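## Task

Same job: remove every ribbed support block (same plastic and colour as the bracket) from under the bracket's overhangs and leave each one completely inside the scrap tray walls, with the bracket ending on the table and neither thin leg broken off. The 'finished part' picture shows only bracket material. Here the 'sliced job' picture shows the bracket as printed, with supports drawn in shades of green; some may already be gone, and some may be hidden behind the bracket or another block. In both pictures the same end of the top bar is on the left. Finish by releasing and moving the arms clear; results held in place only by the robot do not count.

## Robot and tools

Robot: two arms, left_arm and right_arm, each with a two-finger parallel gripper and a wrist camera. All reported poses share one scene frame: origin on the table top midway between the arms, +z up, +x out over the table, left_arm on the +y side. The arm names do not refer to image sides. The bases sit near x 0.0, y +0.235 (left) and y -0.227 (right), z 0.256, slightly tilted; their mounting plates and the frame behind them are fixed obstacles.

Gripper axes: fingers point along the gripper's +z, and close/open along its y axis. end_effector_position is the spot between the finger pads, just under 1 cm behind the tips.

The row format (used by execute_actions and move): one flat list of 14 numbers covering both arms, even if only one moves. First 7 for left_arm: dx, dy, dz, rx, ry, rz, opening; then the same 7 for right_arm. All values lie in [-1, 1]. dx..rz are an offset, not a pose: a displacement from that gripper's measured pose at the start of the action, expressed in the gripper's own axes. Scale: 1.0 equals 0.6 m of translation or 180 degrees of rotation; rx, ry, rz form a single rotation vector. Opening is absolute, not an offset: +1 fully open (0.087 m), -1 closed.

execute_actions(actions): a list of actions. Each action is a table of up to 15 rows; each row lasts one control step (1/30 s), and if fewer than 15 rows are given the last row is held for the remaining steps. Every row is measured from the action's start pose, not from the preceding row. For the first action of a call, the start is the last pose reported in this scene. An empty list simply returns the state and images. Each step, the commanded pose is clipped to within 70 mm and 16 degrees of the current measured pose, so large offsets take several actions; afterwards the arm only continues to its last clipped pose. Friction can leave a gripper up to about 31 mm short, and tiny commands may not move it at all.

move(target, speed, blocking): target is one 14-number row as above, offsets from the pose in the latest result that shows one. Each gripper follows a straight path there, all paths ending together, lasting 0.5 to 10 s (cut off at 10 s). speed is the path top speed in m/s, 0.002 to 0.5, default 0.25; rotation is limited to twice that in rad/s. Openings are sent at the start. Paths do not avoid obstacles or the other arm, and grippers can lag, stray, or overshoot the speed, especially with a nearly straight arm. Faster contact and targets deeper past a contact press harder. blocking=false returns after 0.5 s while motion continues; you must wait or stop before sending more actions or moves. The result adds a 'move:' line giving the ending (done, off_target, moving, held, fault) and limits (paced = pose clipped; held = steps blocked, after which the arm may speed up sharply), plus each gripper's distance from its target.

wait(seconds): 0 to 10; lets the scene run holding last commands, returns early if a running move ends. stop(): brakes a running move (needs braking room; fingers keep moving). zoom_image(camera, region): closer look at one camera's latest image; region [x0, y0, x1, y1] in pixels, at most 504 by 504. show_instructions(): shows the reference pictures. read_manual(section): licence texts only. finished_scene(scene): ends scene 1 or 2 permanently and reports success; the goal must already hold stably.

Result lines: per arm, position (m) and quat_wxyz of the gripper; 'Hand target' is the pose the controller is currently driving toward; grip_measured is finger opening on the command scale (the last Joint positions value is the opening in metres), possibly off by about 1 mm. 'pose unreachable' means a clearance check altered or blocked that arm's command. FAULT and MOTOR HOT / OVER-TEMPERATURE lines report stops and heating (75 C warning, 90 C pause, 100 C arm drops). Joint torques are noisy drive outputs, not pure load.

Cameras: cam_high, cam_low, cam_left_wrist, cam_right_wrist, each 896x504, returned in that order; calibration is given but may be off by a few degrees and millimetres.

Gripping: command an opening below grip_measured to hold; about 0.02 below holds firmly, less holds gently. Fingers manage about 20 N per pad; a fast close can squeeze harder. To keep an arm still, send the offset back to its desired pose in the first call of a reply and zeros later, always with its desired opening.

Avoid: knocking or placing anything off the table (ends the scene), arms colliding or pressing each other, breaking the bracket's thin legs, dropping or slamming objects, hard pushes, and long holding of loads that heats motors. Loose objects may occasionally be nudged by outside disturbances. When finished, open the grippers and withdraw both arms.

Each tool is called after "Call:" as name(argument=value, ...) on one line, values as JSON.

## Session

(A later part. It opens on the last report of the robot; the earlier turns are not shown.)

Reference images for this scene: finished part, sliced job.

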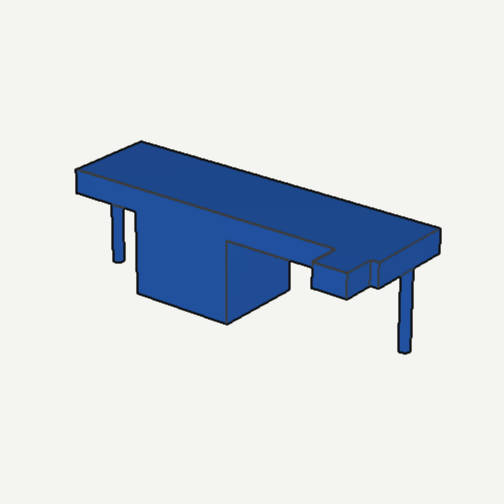

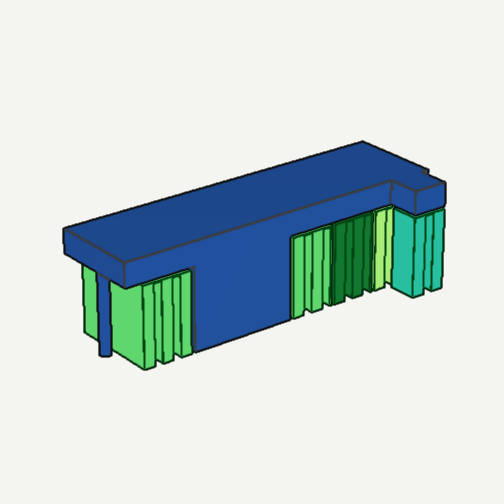

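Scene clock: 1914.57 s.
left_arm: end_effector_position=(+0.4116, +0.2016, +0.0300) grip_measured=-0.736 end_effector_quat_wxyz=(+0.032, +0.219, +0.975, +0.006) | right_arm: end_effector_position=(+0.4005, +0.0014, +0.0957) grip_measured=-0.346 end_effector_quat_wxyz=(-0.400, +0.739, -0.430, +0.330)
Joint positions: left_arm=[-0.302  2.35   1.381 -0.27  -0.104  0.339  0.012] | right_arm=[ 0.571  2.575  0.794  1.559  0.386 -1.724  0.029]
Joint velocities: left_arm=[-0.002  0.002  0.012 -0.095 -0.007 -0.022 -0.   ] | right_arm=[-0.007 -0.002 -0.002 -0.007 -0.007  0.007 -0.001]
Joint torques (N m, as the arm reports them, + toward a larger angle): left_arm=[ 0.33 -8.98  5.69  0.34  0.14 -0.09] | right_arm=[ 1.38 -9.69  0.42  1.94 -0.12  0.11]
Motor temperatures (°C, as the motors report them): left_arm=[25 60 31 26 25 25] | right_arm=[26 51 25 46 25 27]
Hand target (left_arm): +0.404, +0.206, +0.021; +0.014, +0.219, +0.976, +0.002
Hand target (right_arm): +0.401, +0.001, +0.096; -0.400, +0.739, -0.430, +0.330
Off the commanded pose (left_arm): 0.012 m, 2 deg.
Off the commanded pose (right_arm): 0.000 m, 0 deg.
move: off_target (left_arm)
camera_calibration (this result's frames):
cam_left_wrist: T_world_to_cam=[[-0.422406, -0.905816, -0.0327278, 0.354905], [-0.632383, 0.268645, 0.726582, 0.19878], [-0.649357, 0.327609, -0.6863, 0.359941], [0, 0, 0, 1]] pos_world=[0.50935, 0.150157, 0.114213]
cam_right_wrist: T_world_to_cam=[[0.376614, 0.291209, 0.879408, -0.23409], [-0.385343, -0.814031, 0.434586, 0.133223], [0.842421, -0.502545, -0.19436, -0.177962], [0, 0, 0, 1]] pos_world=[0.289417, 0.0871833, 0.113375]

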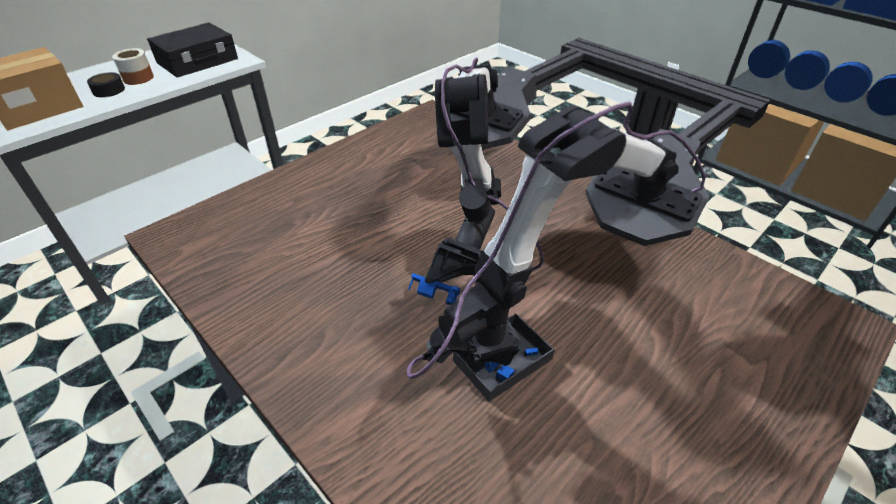

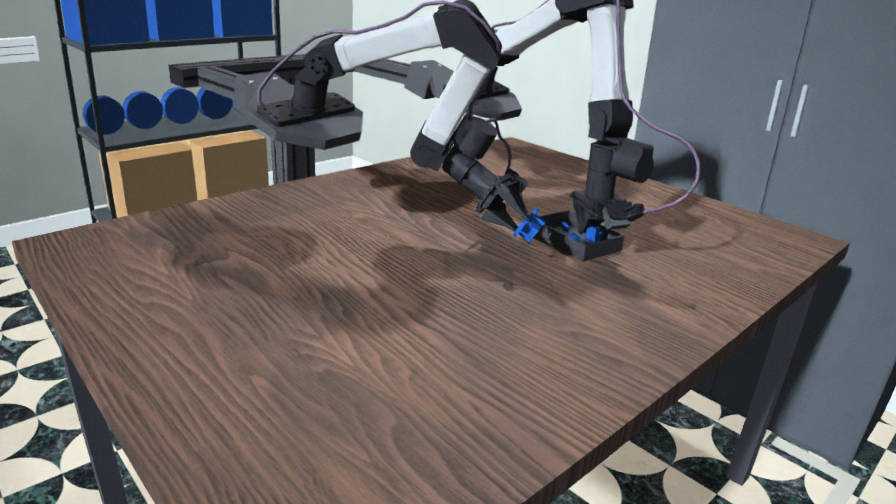

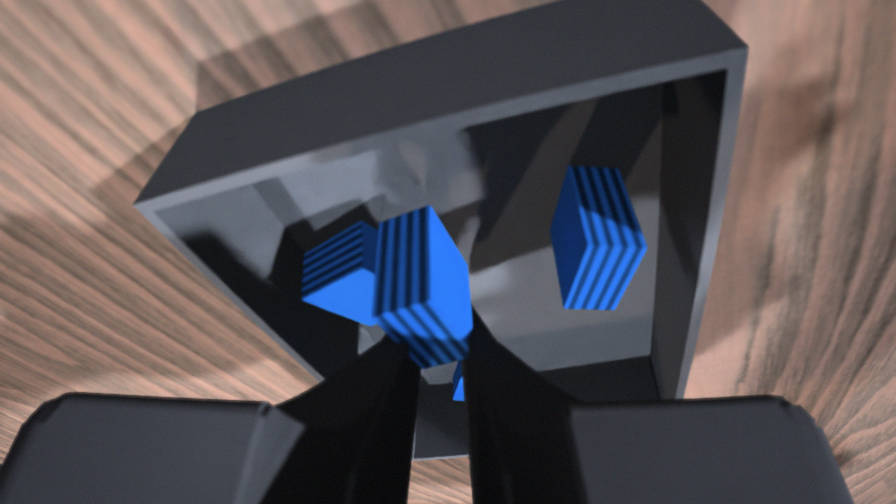

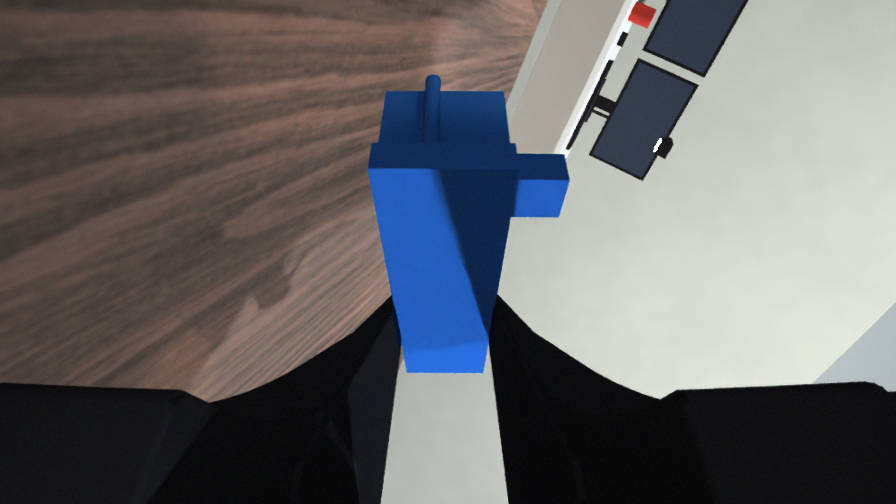

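Call:
move(target=[0,-0.012,0.04,0,0,0,-0.75, 0,0,0,0,0,0,-0.40], speed=0.04)

Scene clock: 1917.93 s.
left_arm: end_effector_position=(+0.4070, +0.1987, +0.0149) grip_measured=-0.736 end_effector_quat_wxyz=(+0.029, +0.219, +0.975, +0.005) | right_arm: end_effector_position=(+0.4005, +0.0014, +0.0957) grip_measured=-0.346 end_effector_quat_wxyz=(-0.400, +0.739, -0.430, +0.330)
Joint positions: left_arm=[-0.307  2.395  1.387 -0.239 -0.104  0.334  0.012] | right_arm=[ 0.571  2.575  0.794  1.559  0.386 -1.724  0.029]
Joint velocities: left_arm=[ 0.002 -0.022  0.007  0.007 -0.081 -0.007  0.   ] | right_arm=[ 0.002  0.002  0.002  0.022 -0.095  0.095 -0.001]
Joint torques (N m, as the arm reports them, + toward a larger angle): left_arm=[-1.53 -9.09  5.54  0.68  0.05 -0.23] | right_arm=[ 1.43 -9.72  0.34  1.96 -0.13  0.11]
Motor temperatures (°C, as the motors report them): left_arm=[25 60 31 26 25 25] | right_arm=[26 51 25 46 25 27]
Hand target (left_arm): +0.409, +0.195, +0.006; +0.032, +0.219, +0.975, +0.006
Hand target (right_arm): +0.401, +0.001, +0.096; -0.400, +0.739, -0.430, +0.330
Off the commanded pose (left_arm): 0.010 m, 0 deg.
Off the commanded pose (right_arm): 0.000 m, 0 deg.
move: done
camera_calibration (this result's frames):
cam_left_wrist: T_world_to_cam=[[-0.422053, -0.906077, -0.0299335, 0.349692], [-0.62758, 0.268182, 0.730905, 0.20573], [-0.654228, 0.327266, -0.681823, 0.349581], [0, 0, 0, 1]] pos_world=[0.505406, 0.147268, 0.0984507]
cam_right_wrist: T_world_to_cam=[[0.376614, 0.291209, 0.879408, -0.23409], [-0.385343, -0.814031, 0.434586, 0.133223], [0.842421, -0.502545, -0.19436, -0.177962], [0, 0, 0, 1]] pos_world=[0.289417, 0.0871833, 0.113375]

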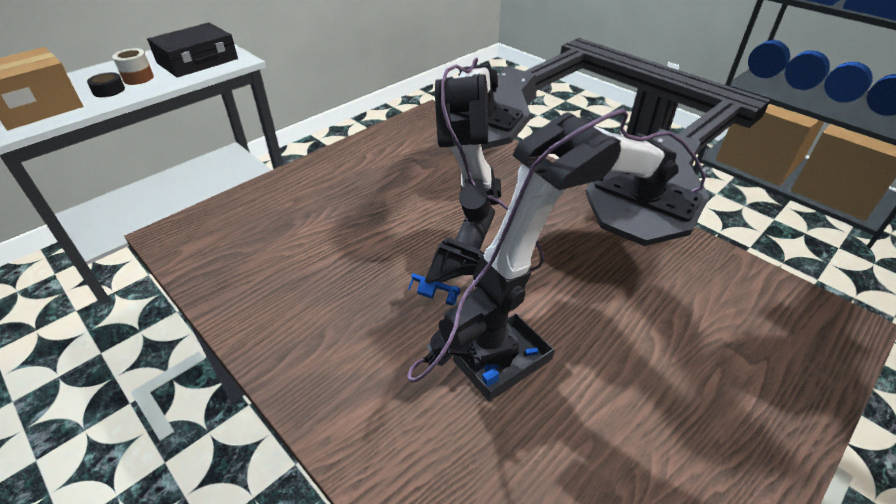

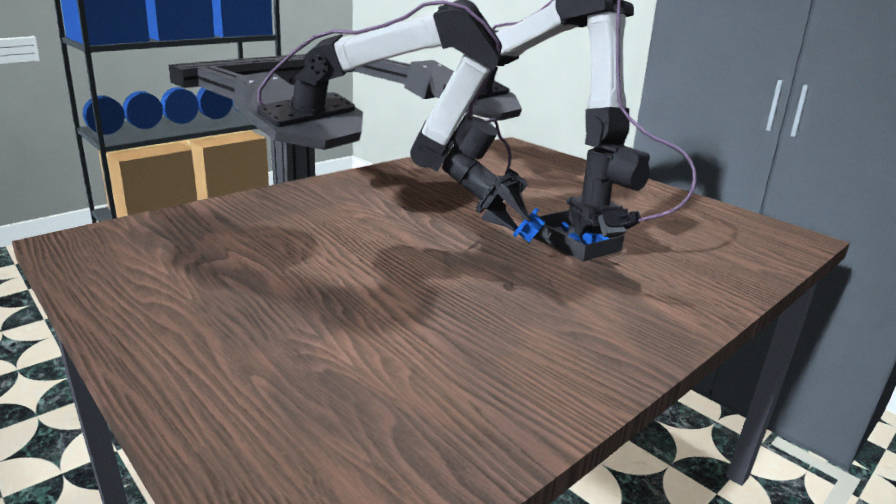

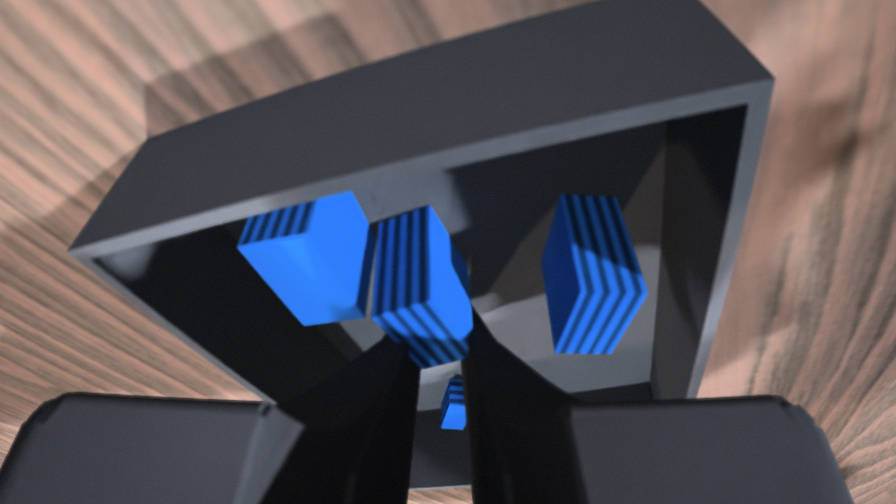

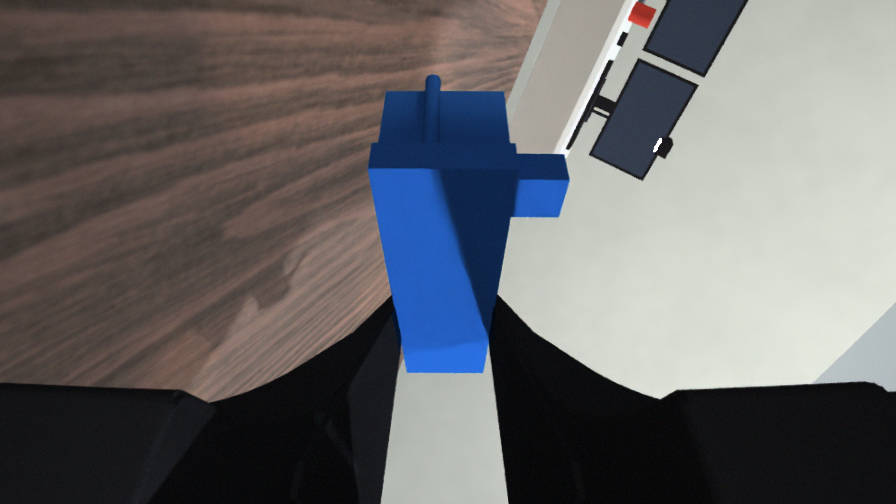

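Call:
move(target=[0.043,0.0035,-0.186,0.193,0.0234,-0.0122,-0.47, -0.2007,-0.035,-0.0627,0.0196,-0.0808,-0.0174,-0.40], speed=0.08)

Scene clock: 1939.20 s.
left_arm: end_effector_position=(+0.3760, +0.2104, +0.1224) grip_measured=-0.470 end_effector_quat_wxyz=(-0.078, +0.203, +0.937, -0.274) | right_arm: end_effector_position=(+0.3301, +0.1013, +0.1135) grip_measured=-0.346 end_effector_quat_wxyz=(-0.462, +0.773, -0.348, +0.260)
Joint positions: left_arm=[-0.09   2.29   1.621 -0.958  0.433  0.59   0.023] | right_arm=[ 0.83   2.575  0.794  1.559  0.386 -1.724  0.029]
Joint velocities: left_arm=[-0.017  0.002 -0.022 -0.037 -0.051  0.051 -0.   ] | right_arm=[-0.012 -0.007 -0.002  0.022 -0.022  0.037  0.   ]
Joint torques (N m, as the arm reports them, + toward a larger angle): left_arm=[  0.85 -11.45   6.47  -0.41   0.38  -0.07] | right_arm=[ 2.99 -9.46  0.86  1.93 -0.16  0.12]
Motor temperatures (°C, as the motors report them): left_arm=[25 61 32 26 25 25] | right_arm=[26 51 25 46 25 27]
Hand target (left_arm): +0.379, +0.214, +0.125; -0.077, +0.200, +0.937, -0.276
Hand target (right_arm): +0.326, +0.104, +0.112; -0.463, +0.775, -0.346, +0.257
Off the commanded pose (left_arm): 0.004 m, 1 deg.
Off the commanded pose (right_arm): 0.004 m, 0 deg.
move: done
camera_calibration (this result's frames):
cam_left_wrist: T_world_to_cam=[[-0.335998, -0.773365, 0.537599, 0.220672], [-0.387448, 0.633743, 0.669518, -0.0551069], [-0.858481, 0.0166652, -0.512575, 0.520189], [0, 0, 0, 1]] pos_world=[0.499366, 0.196915, 0.184898]
cam_right_wrist: T_world_to_cam=[[0.307138, 0.312071, 0.899043, -0.233751], [-0.167165, -0.912325, 0.37379, 0.124505], [0.936868, -0.265093, -0.228042, -0.116369], [0, 0, 0, 1]] pos_world=[0.201629, 0.155688, 0.137076]

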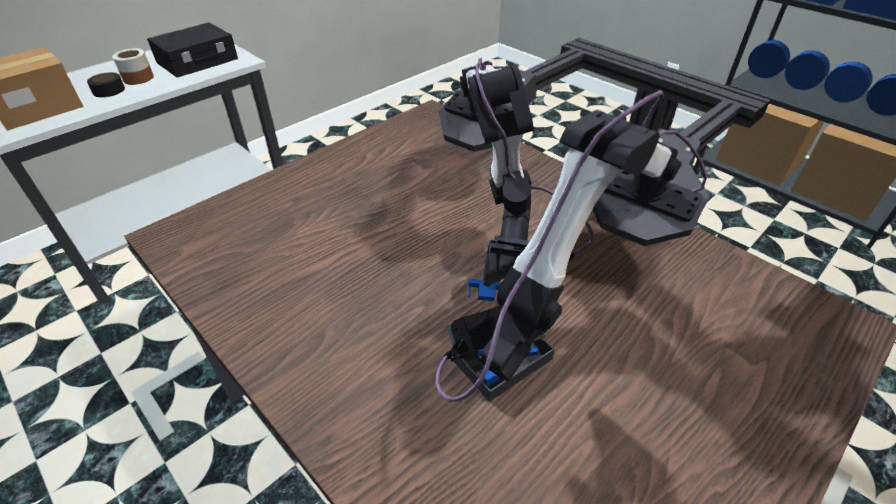

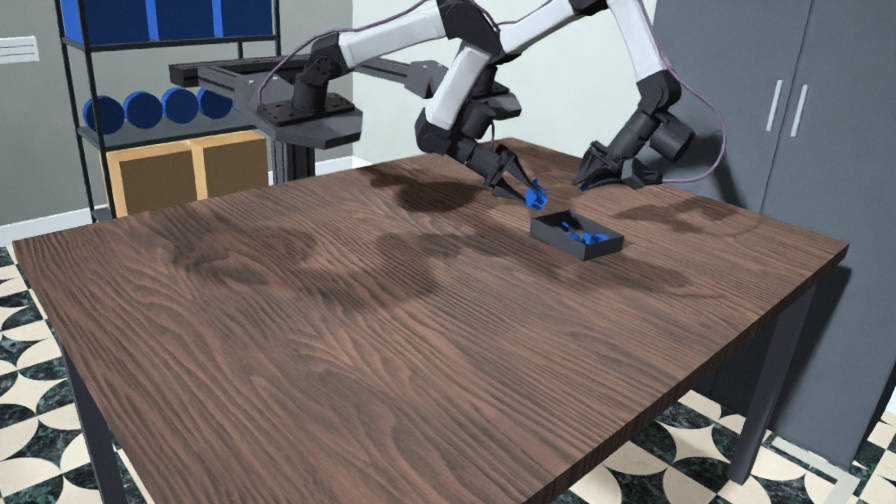

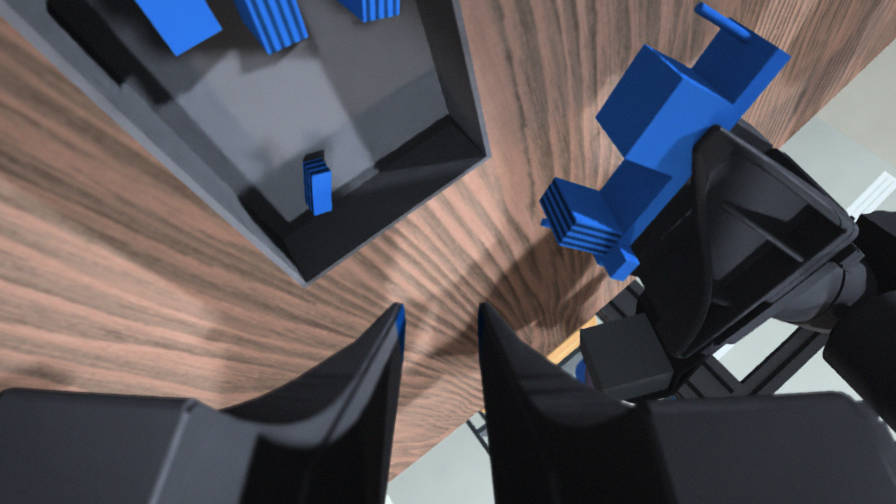

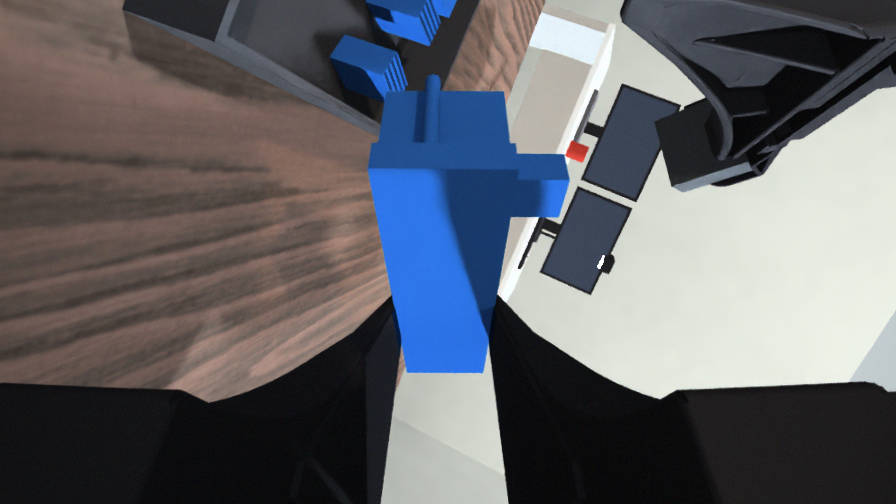

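Call:
move(target=[0.008,0.0017,0.011,0.003,0.005,-0.003,-0.47, -0.0527,-0.0063,0.1118,0.0361,-0.0065,-0.0048,-0.40], speed=0.08)

Scene clock: 1951.03 s.
left_arm: end_effector_position=(+0.3757, +0.2103, +0.1226) grip_measured=-0.470 end_effector_quat_wxyz=(-0.078, +0.203, +0.937, -0.274) | right_arm: end_effector_position=(+0.3582, +0.1615, +0.0907) grip_measured=-0.346 end_effector_quat_wxyz=(-0.511, +0.747, -0.327, +0.273)
Joint positions: left_arm=[-0.09   2.29   1.621 -0.96   0.433  0.591  0.023] | right_arm=[ 0.83   2.764  1.136  1.527  0.345 -1.768  0.029]
Joint velocities: left_arm=[ 0.002  0.012  0.012  0.051 -0.022  0.007 -0.001] | right_arm=[-0.012 -0.002 -0.022 -0.007 -0.037 -0.022 -0.001]
Joint torques (N m, as the arm reports them, + toward a larger angle): left_arm=[  0.03 -10.42   4.19  -0.21   0.33  -0.14] | right_arm=[ 1.87 -9.75  3.82  1.89 -0.27  0.01]
Motor temperatures (°C, as the motors report them): left_arm=[25 63 32 26 25 25] | right_arm=[26 50 25 46 25 27]
Hand target (left_arm): +0.370, +0.210, +0.117; -0.087, +0.201, +0.936, -0.276
Hand target (right_arm): +0.360, +0.163, +0.085; -0.507, +0.751, -0.323, +0.274
Off the commanded pose (left_arm): 0.008 m, 1 deg.
Off the commanded pose (right_arm): 0.006 m, 1 deg.
move: done
camera_calibration (this result's frames):
cam_left_wrist: T_world_to_cam=[[-0.335758, -0.772644, 0.538783, 0.219982], [-0.386431, 0.634625, 0.66927, -0.0558123], [-0.859033, 0.0165102, -0.511654, 0.520166], [0, 0, 0, 1]] pos_world=[0.499133, 0.1968, 0.184976]
cam_right_wrist: T_world_to_cam=[[0.219758, 0.24709, 0.943744, -0.202961], [-0.169992, -0.942894, 0.286451, 0.20652], [0.960629, -0.223379, -0.165205, -0.152855], [0, 0, 0, 1]] pos_world=[0.226546, 0.210732, 0.107133]

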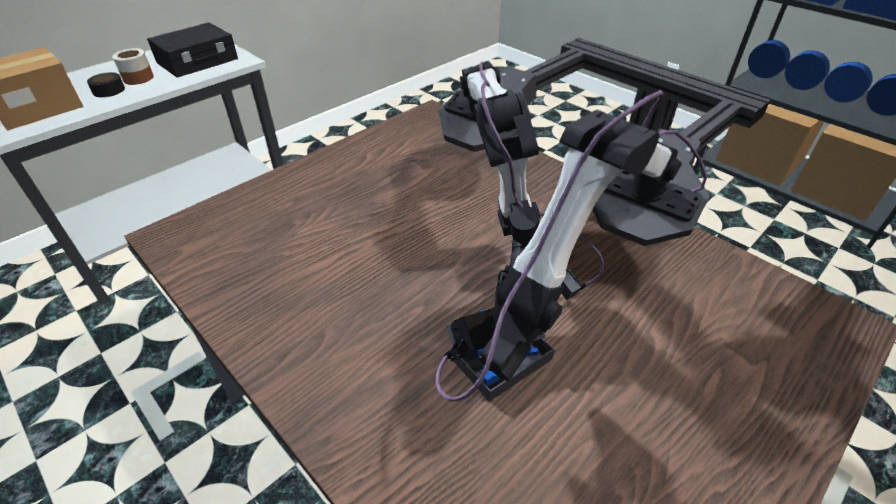

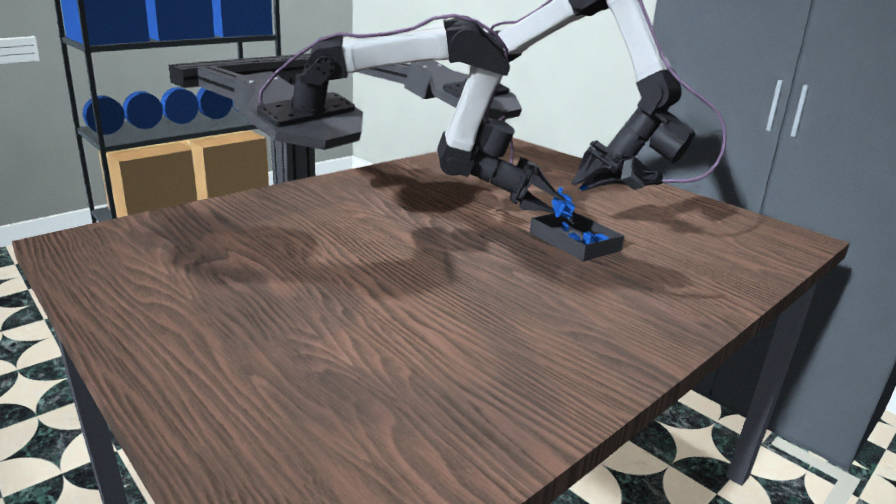

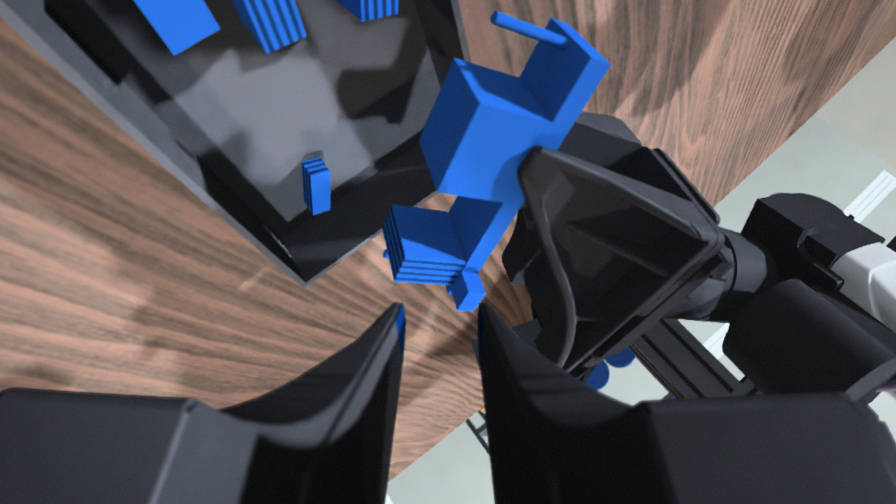

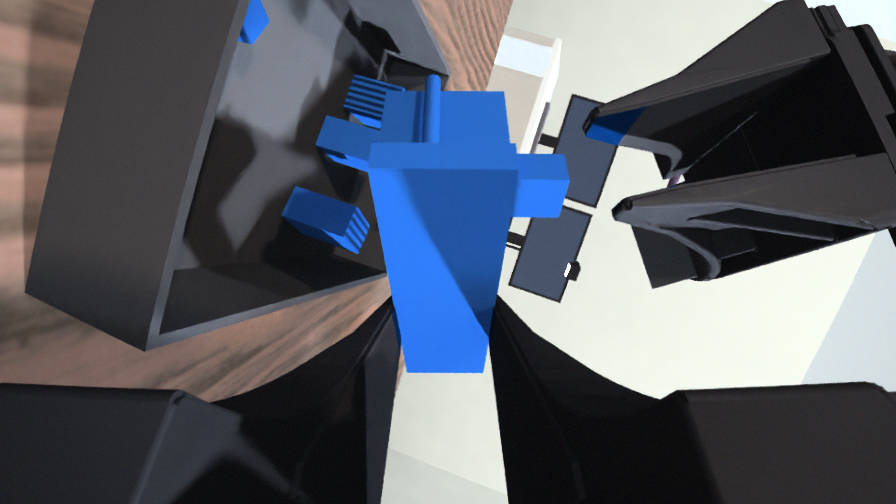

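Call:
move(target=[0.008,0.0017,0.011,0.003,0.005,-0.003,-0.47, 0,0.05,0.007,0,0,0,-0.40], speed=0.03)

Call:
zoom_image(camera="cam_right_wrist", region=[280, 0, 640, 380])

Scene clock: 1958.07 s.
left_arm: end_effector_position=(+0.3757, +0.2103, +0.1226) grip_measured=-0.470 end_effector_quat_wxyz=(-0.078, +0.203, +0.937, -0.274) | right_arm: end_effector_position=(+0.3498, +0.1563, +0.0632) grip_measured=-0.346 end_effector_quat_wxyz=(-0.505, +0.753, -0.326, +0.269)
Joint positions: left_arm=[-0.09   2.29   1.621 -0.96   0.433  0.591  0.023] | right_arm=[ 0.823  2.856  1.18   1.557  0.335 -1.769  0.029]
Joint velocities: left_arm=[ 0.007  0.002 -0.002  0.037 -0.081  0.081  0.   ] | right_arm=[ 0.007  0.002  0.007  0.007  0.037 -0.007  0.001]
Joint torques (N m, as the arm reports them, + toward a larger angle): left_arm=[  0.04 -10.48   4.22  -0.24   0.35  -0.09] | right_arm=[ 1.29 -9.85  3.5   2.07 -0.27  0.11]
Motor temperatures (°C, as the motors report them): left_arm=[25 63 32 26 25 25] | right_arm=[26 51 26 46 25 27]
Hand target (left_arm): +0.370, +0.210, +0.117; -0.088, +0.201, +0.936, -0.277
Hand target (right_arm): +0.355, +0.156, +0.061; -0.509, +0.748, -0.328, +0.272
Off the commanded pose (left_arm): 0.008 m, 1 deg.
Off the commanded pose (right_arm): 0.006 m, 1 deg.
joint sent to its limit (right arm) — the command would take joint 4 (wrist pitch) past its upper limit, so that joint was sent only as far as its limit.
move: done
camera_calibration (this result's frames):
cam_left_wrist: T_world_to_cam=[[-0.335758, -0.772644, 0.538783, 0.219982], [-0.386431, 0.634625, 0.66927, -0.0558123], [-0.859033, 0.0165102, -0.511654, 0.520166], [0, 0, 0, 1]] pos_world=[0.499133, 0.1968, 0.184976]
cam_right_wrist: T_world_to_cam=[[0.227994, 0.261212, 0.93797, -0.17861], [-0.160098, -0.940172, 0.300741, 0.203295], [0.96041, -0.218734, -0.172534, -0.150747], [0, 0, 0, 1]] pos_world=[0.218048, 0.204814, 0.0803826]

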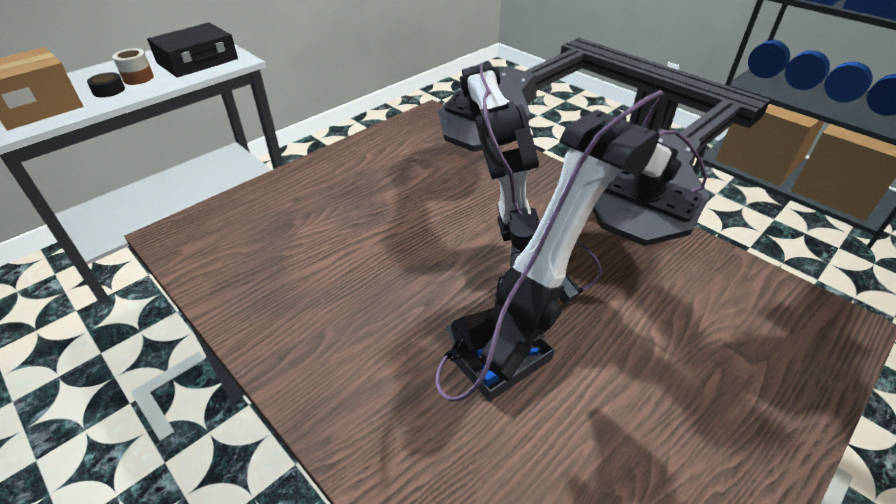

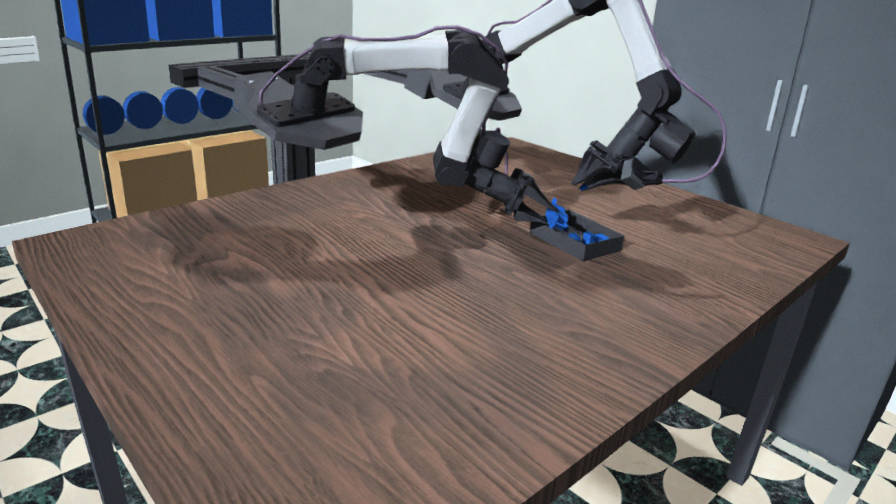

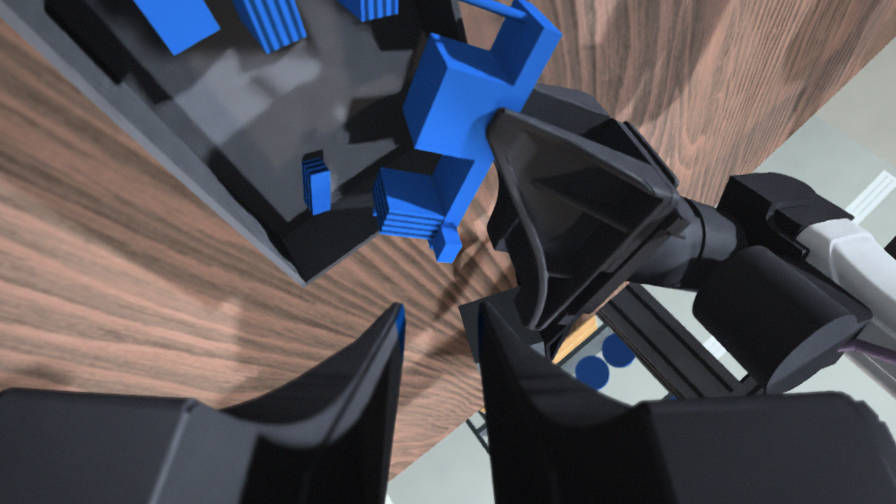

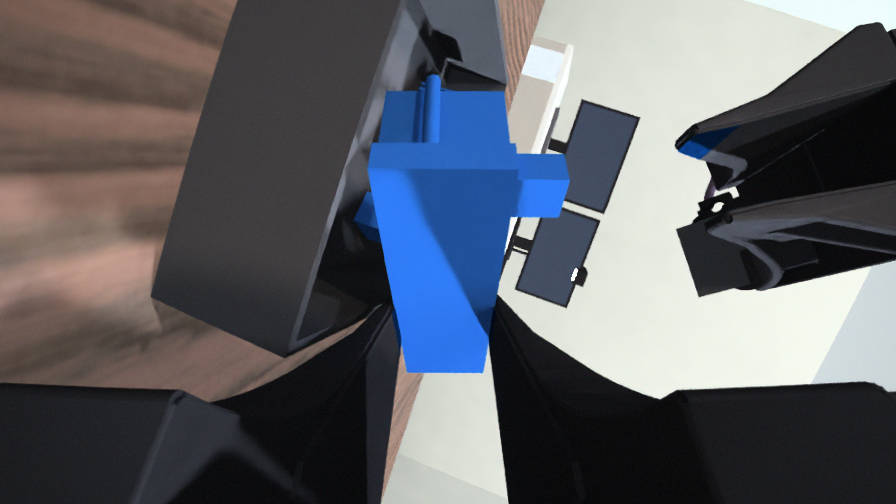

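Region (280, 0, 640, 380) of cam_right_wrist's 896x504 image, scaled by 1.326, with more detail than that image has; it fills the left 477 columns of this view, and the rest is white.

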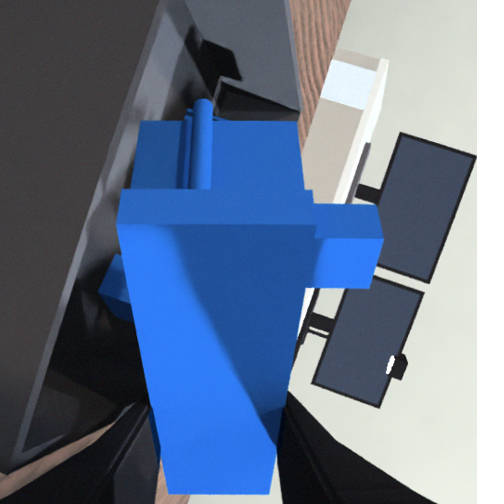

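Call:
execute_actions(actions=[[[0.008,0.0017,0.011,0.003,0.005,-0.003,-0.47, -0.019,-0.0046,-0.0029,0.0017,-0.0067,-0.0008,-0.40]]])

Scene clock: 1963.03 s.
left_arm: end_effector_position=(+0.3757, +0.2103, +0.1226) grip_measured=-0.470 end_effector_quat_wxyz=(-0.078, +0.203, +0.937, -0.274) | right_arm: end_effector_position=(+0.3450, +0.1615, +0.0648) grip_measured=-0.346 end_effector_quat_wxyz=(-0.508, +0.754, -0.321, +0.265)
Joint positions: left_arm=[-0.09   2.29   1.621 -0.96   0.433  0.591  0.023] | right_arm=[ 0.836  2.856  1.181  1.557  0.334 -1.769  0.029]
Joint velocities: left_arm=[-0.027 -0.002  0.007  0.007  0.081 -0.007  0.001] | right_arm=[-0.002 -0.002 -0.012  0.007 -0.022  0.022  0.   ]
Joint torques (N m, as the arm reports them, + toward a larger angle): left_arm=[ -0.1  -10.48   4.18  -0.24   0.32  -0.12] | right_arm=[  3.21 -10.98   1.46   1.99  -0.17   0.11]
Motor temperatures (°C, as the motors report them): left_arm=[25 64 32 26 25 25] | right_arm=[26 51 26 46 25 27]
Hand target (left_arm): +0.370, +0.210, +0.117; -0.088, +0.201, +0.936, -0.277
Hand target (right_arm): +0.342, +0.165, +0.065; -0.510, +0.755, -0.319, +0.263
Off the commanded pose (left_arm): 0.008 m, 1 deg.
Off the commanded pose (right_arm): 0.005 m, 0 deg.
camera_calibration (this result's frames):
cam_left_wrist: T_world_to_cam=[[-0.335758, -0.772644, 0.538783, 0.219982], [-0.386431, 0.634625, 0.66927, -0.0558123], [-0.859033, 0.0165102, -0.511654, 0.520166], [0, 0, 0, 1]] pos_world=[0.499133, 0.1968, 0.184976]
cam_right_wrist: T_world_to_cam=[[0.224387, 0.25966, 0.93927, -0.178912], [-0.148001, -0.943586, 0.29621, 0.203617], [0.963196, -0.205479, -0.173298, -0.147685], [0, 0, 0, 1]] pos_world=[0.21253, 0.20824, 0.0821397]

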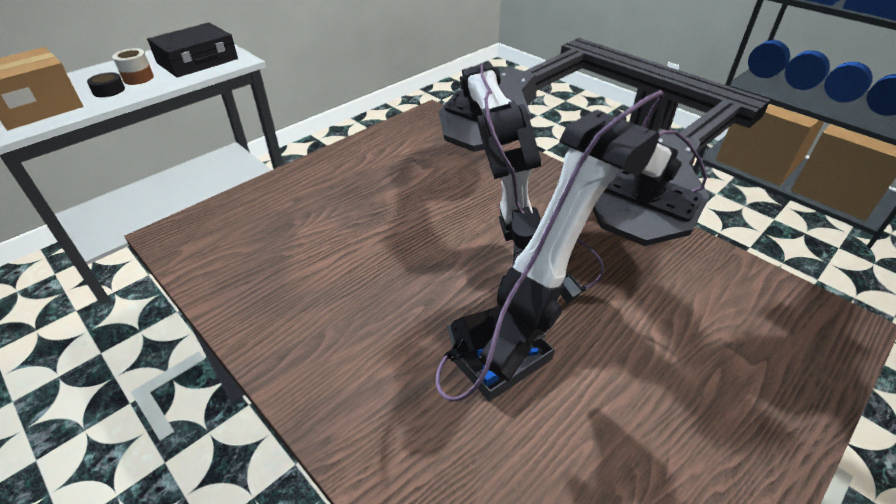

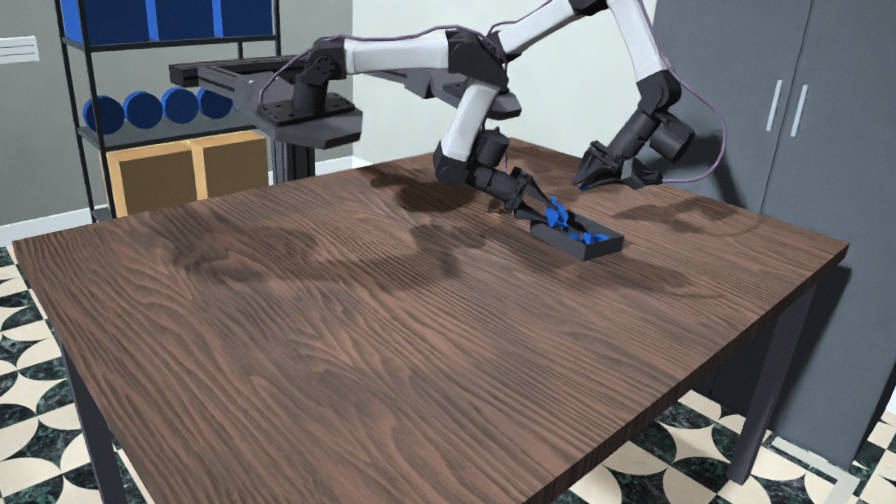

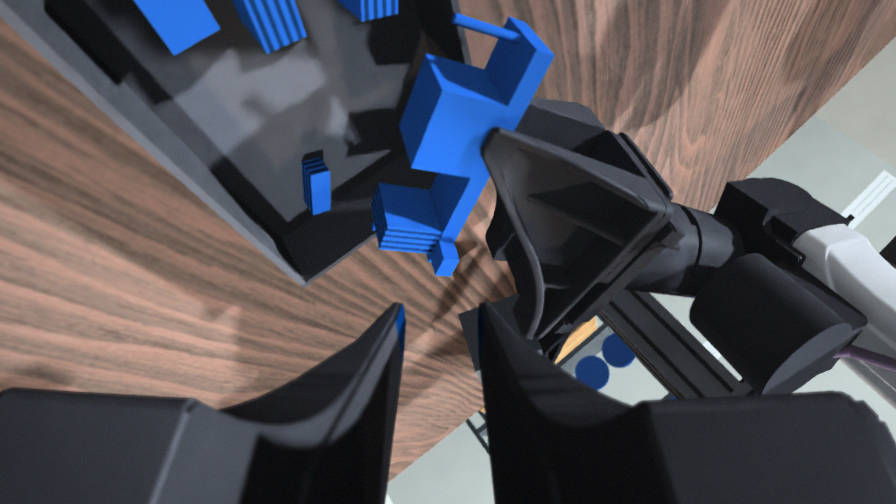

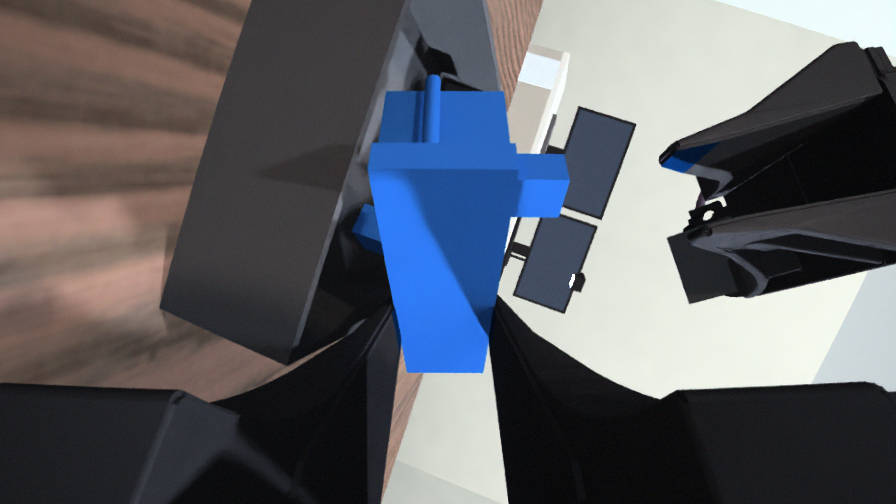

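Call:
execute_actions(actions=[[[0.008,0.0017,0.011,0.003,0.005,-0.003,-0.47, 0.0148,0.0035,0.0022,-0.0013,0.0052,0.0006,-0.40]]])

Scene clock: 1967.30 s.
left_arm: end_effector_position=(+0.3757, +0.2103, +0.1226) grip_measured=-0.470 end_effector_quat_wxyz=(-0.078, +0.203, +0.937, -0.274) | right_arm: end_effector_position=(+0.3450, +0.1615, +0.0648) grip_measured=-0.346 end_effector_quat_wxyz=(-0.508, +0.754, -0.321, +0.265)
Joint positions: left_arm=[-0.09   2.29   1.621 -0.96   0.433  0.591  0.023] | right_arm=[ 0.836  2.856  1.181  1.557  0.334 -1.769  0.029]
Joint velocities: left_arm=[-0.007  0.007 -0.007 -0.051  0.051  0.081  0.   ] | right_arm=[-0.002 -0.012 -0.017  0.007 -0.022  0.066 -0.001]
Joint torques (N m, as the arm reports them, + toward a larger angle): left_arm=[ -0.13 -10.46   4.2   -0.22   0.34  -0.11] | right_arm=[  0.91 -11.05   1.45   2.01  -0.19   0.1 ]
Motor temperatures (°C, as the motors report them): left_arm=[25 64 32 26 25 25] | right_arm=[26 51 26 46 25 27]
Hand target (left_arm): +0.370, +0.210, +0.117; -0.088, +0.201, +0.936, -0.277
Hand target (right_arm): +0.351, +0.155, +0.063; -0.505, +0.752, -0.327, +0.271
Off the commanded pose (left_arm): 0.008 m, 1 deg.
Off the commanded pose (right_arm): 0.009 m, 1 deg.
camera_calibration (this result's frames):
cam_left_wrist: T_world_to_cam=[[-0.335758, -0.772644, 0.538783, 0.219982], [-0.386431, 0.634625, 0.66927, -0.0558123], [-0.859033, 0.0165102, -0.511654, 0.520166], [0, 0, 0, 1]] pos_world=[0.499133, 0.1968, 0.184976]
cam_right_wrist: T_world_to_cam=[[0.224387, 0.25966, 0.93927, -0.178912], [-0.148001, -0.943586, 0.29621, 0.203617], [0.963196, -0.205479, -0.173298, -0.147685], [0, 0, 0, 1]] pos_world=[0.21253, 0.20824, 0.0821397]

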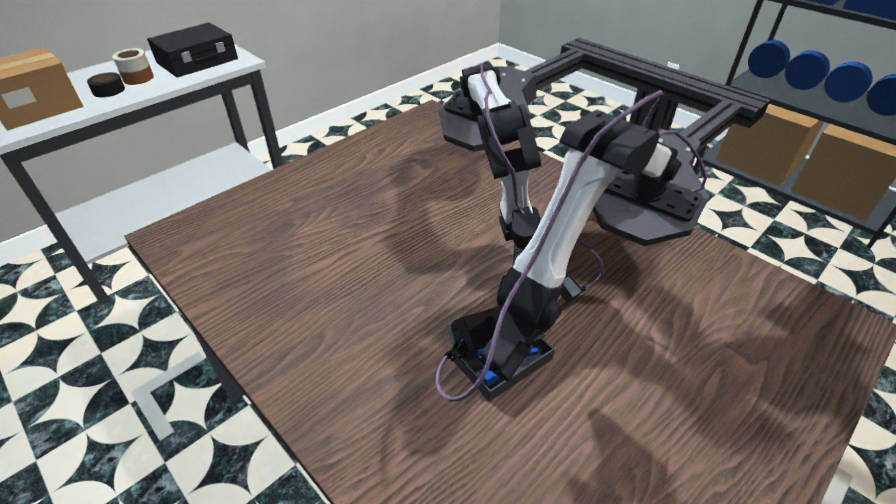

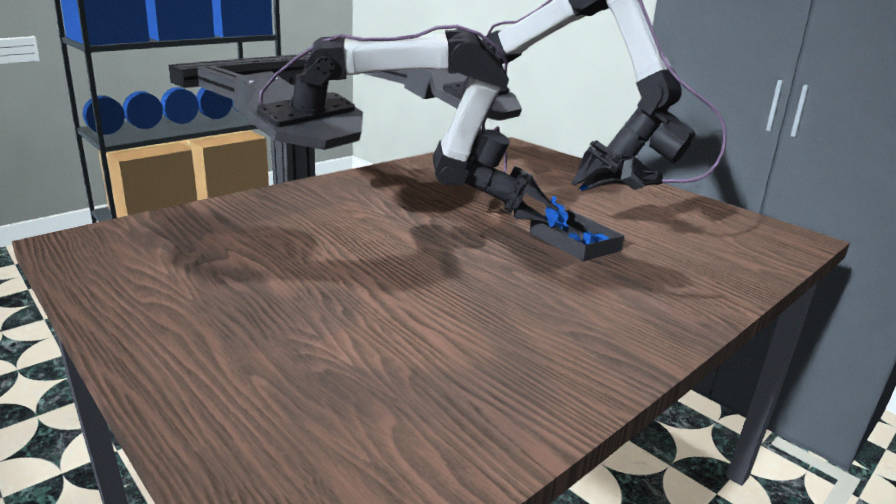

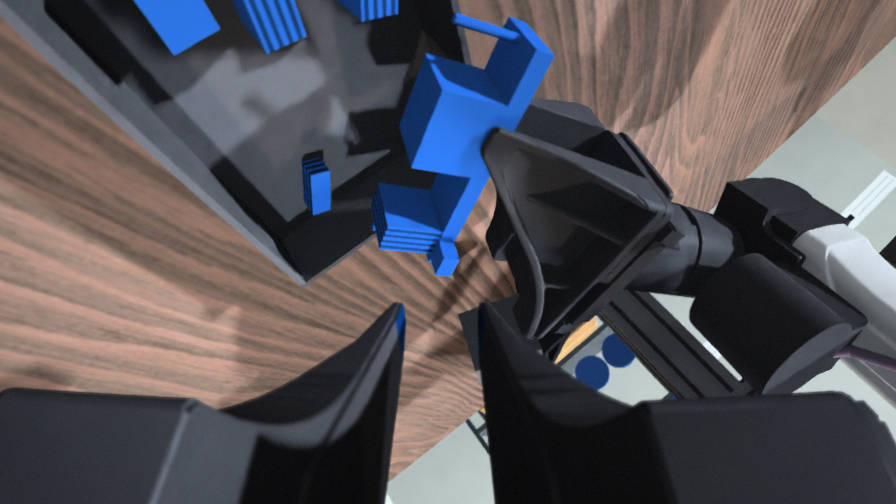

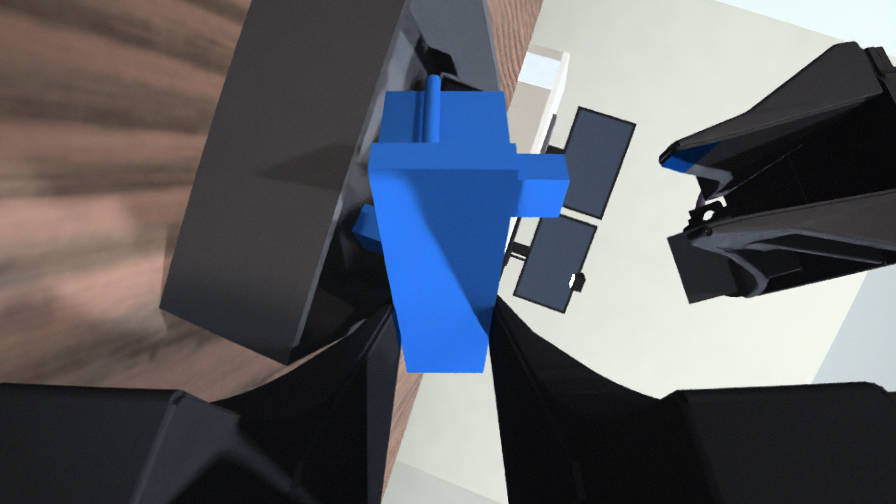

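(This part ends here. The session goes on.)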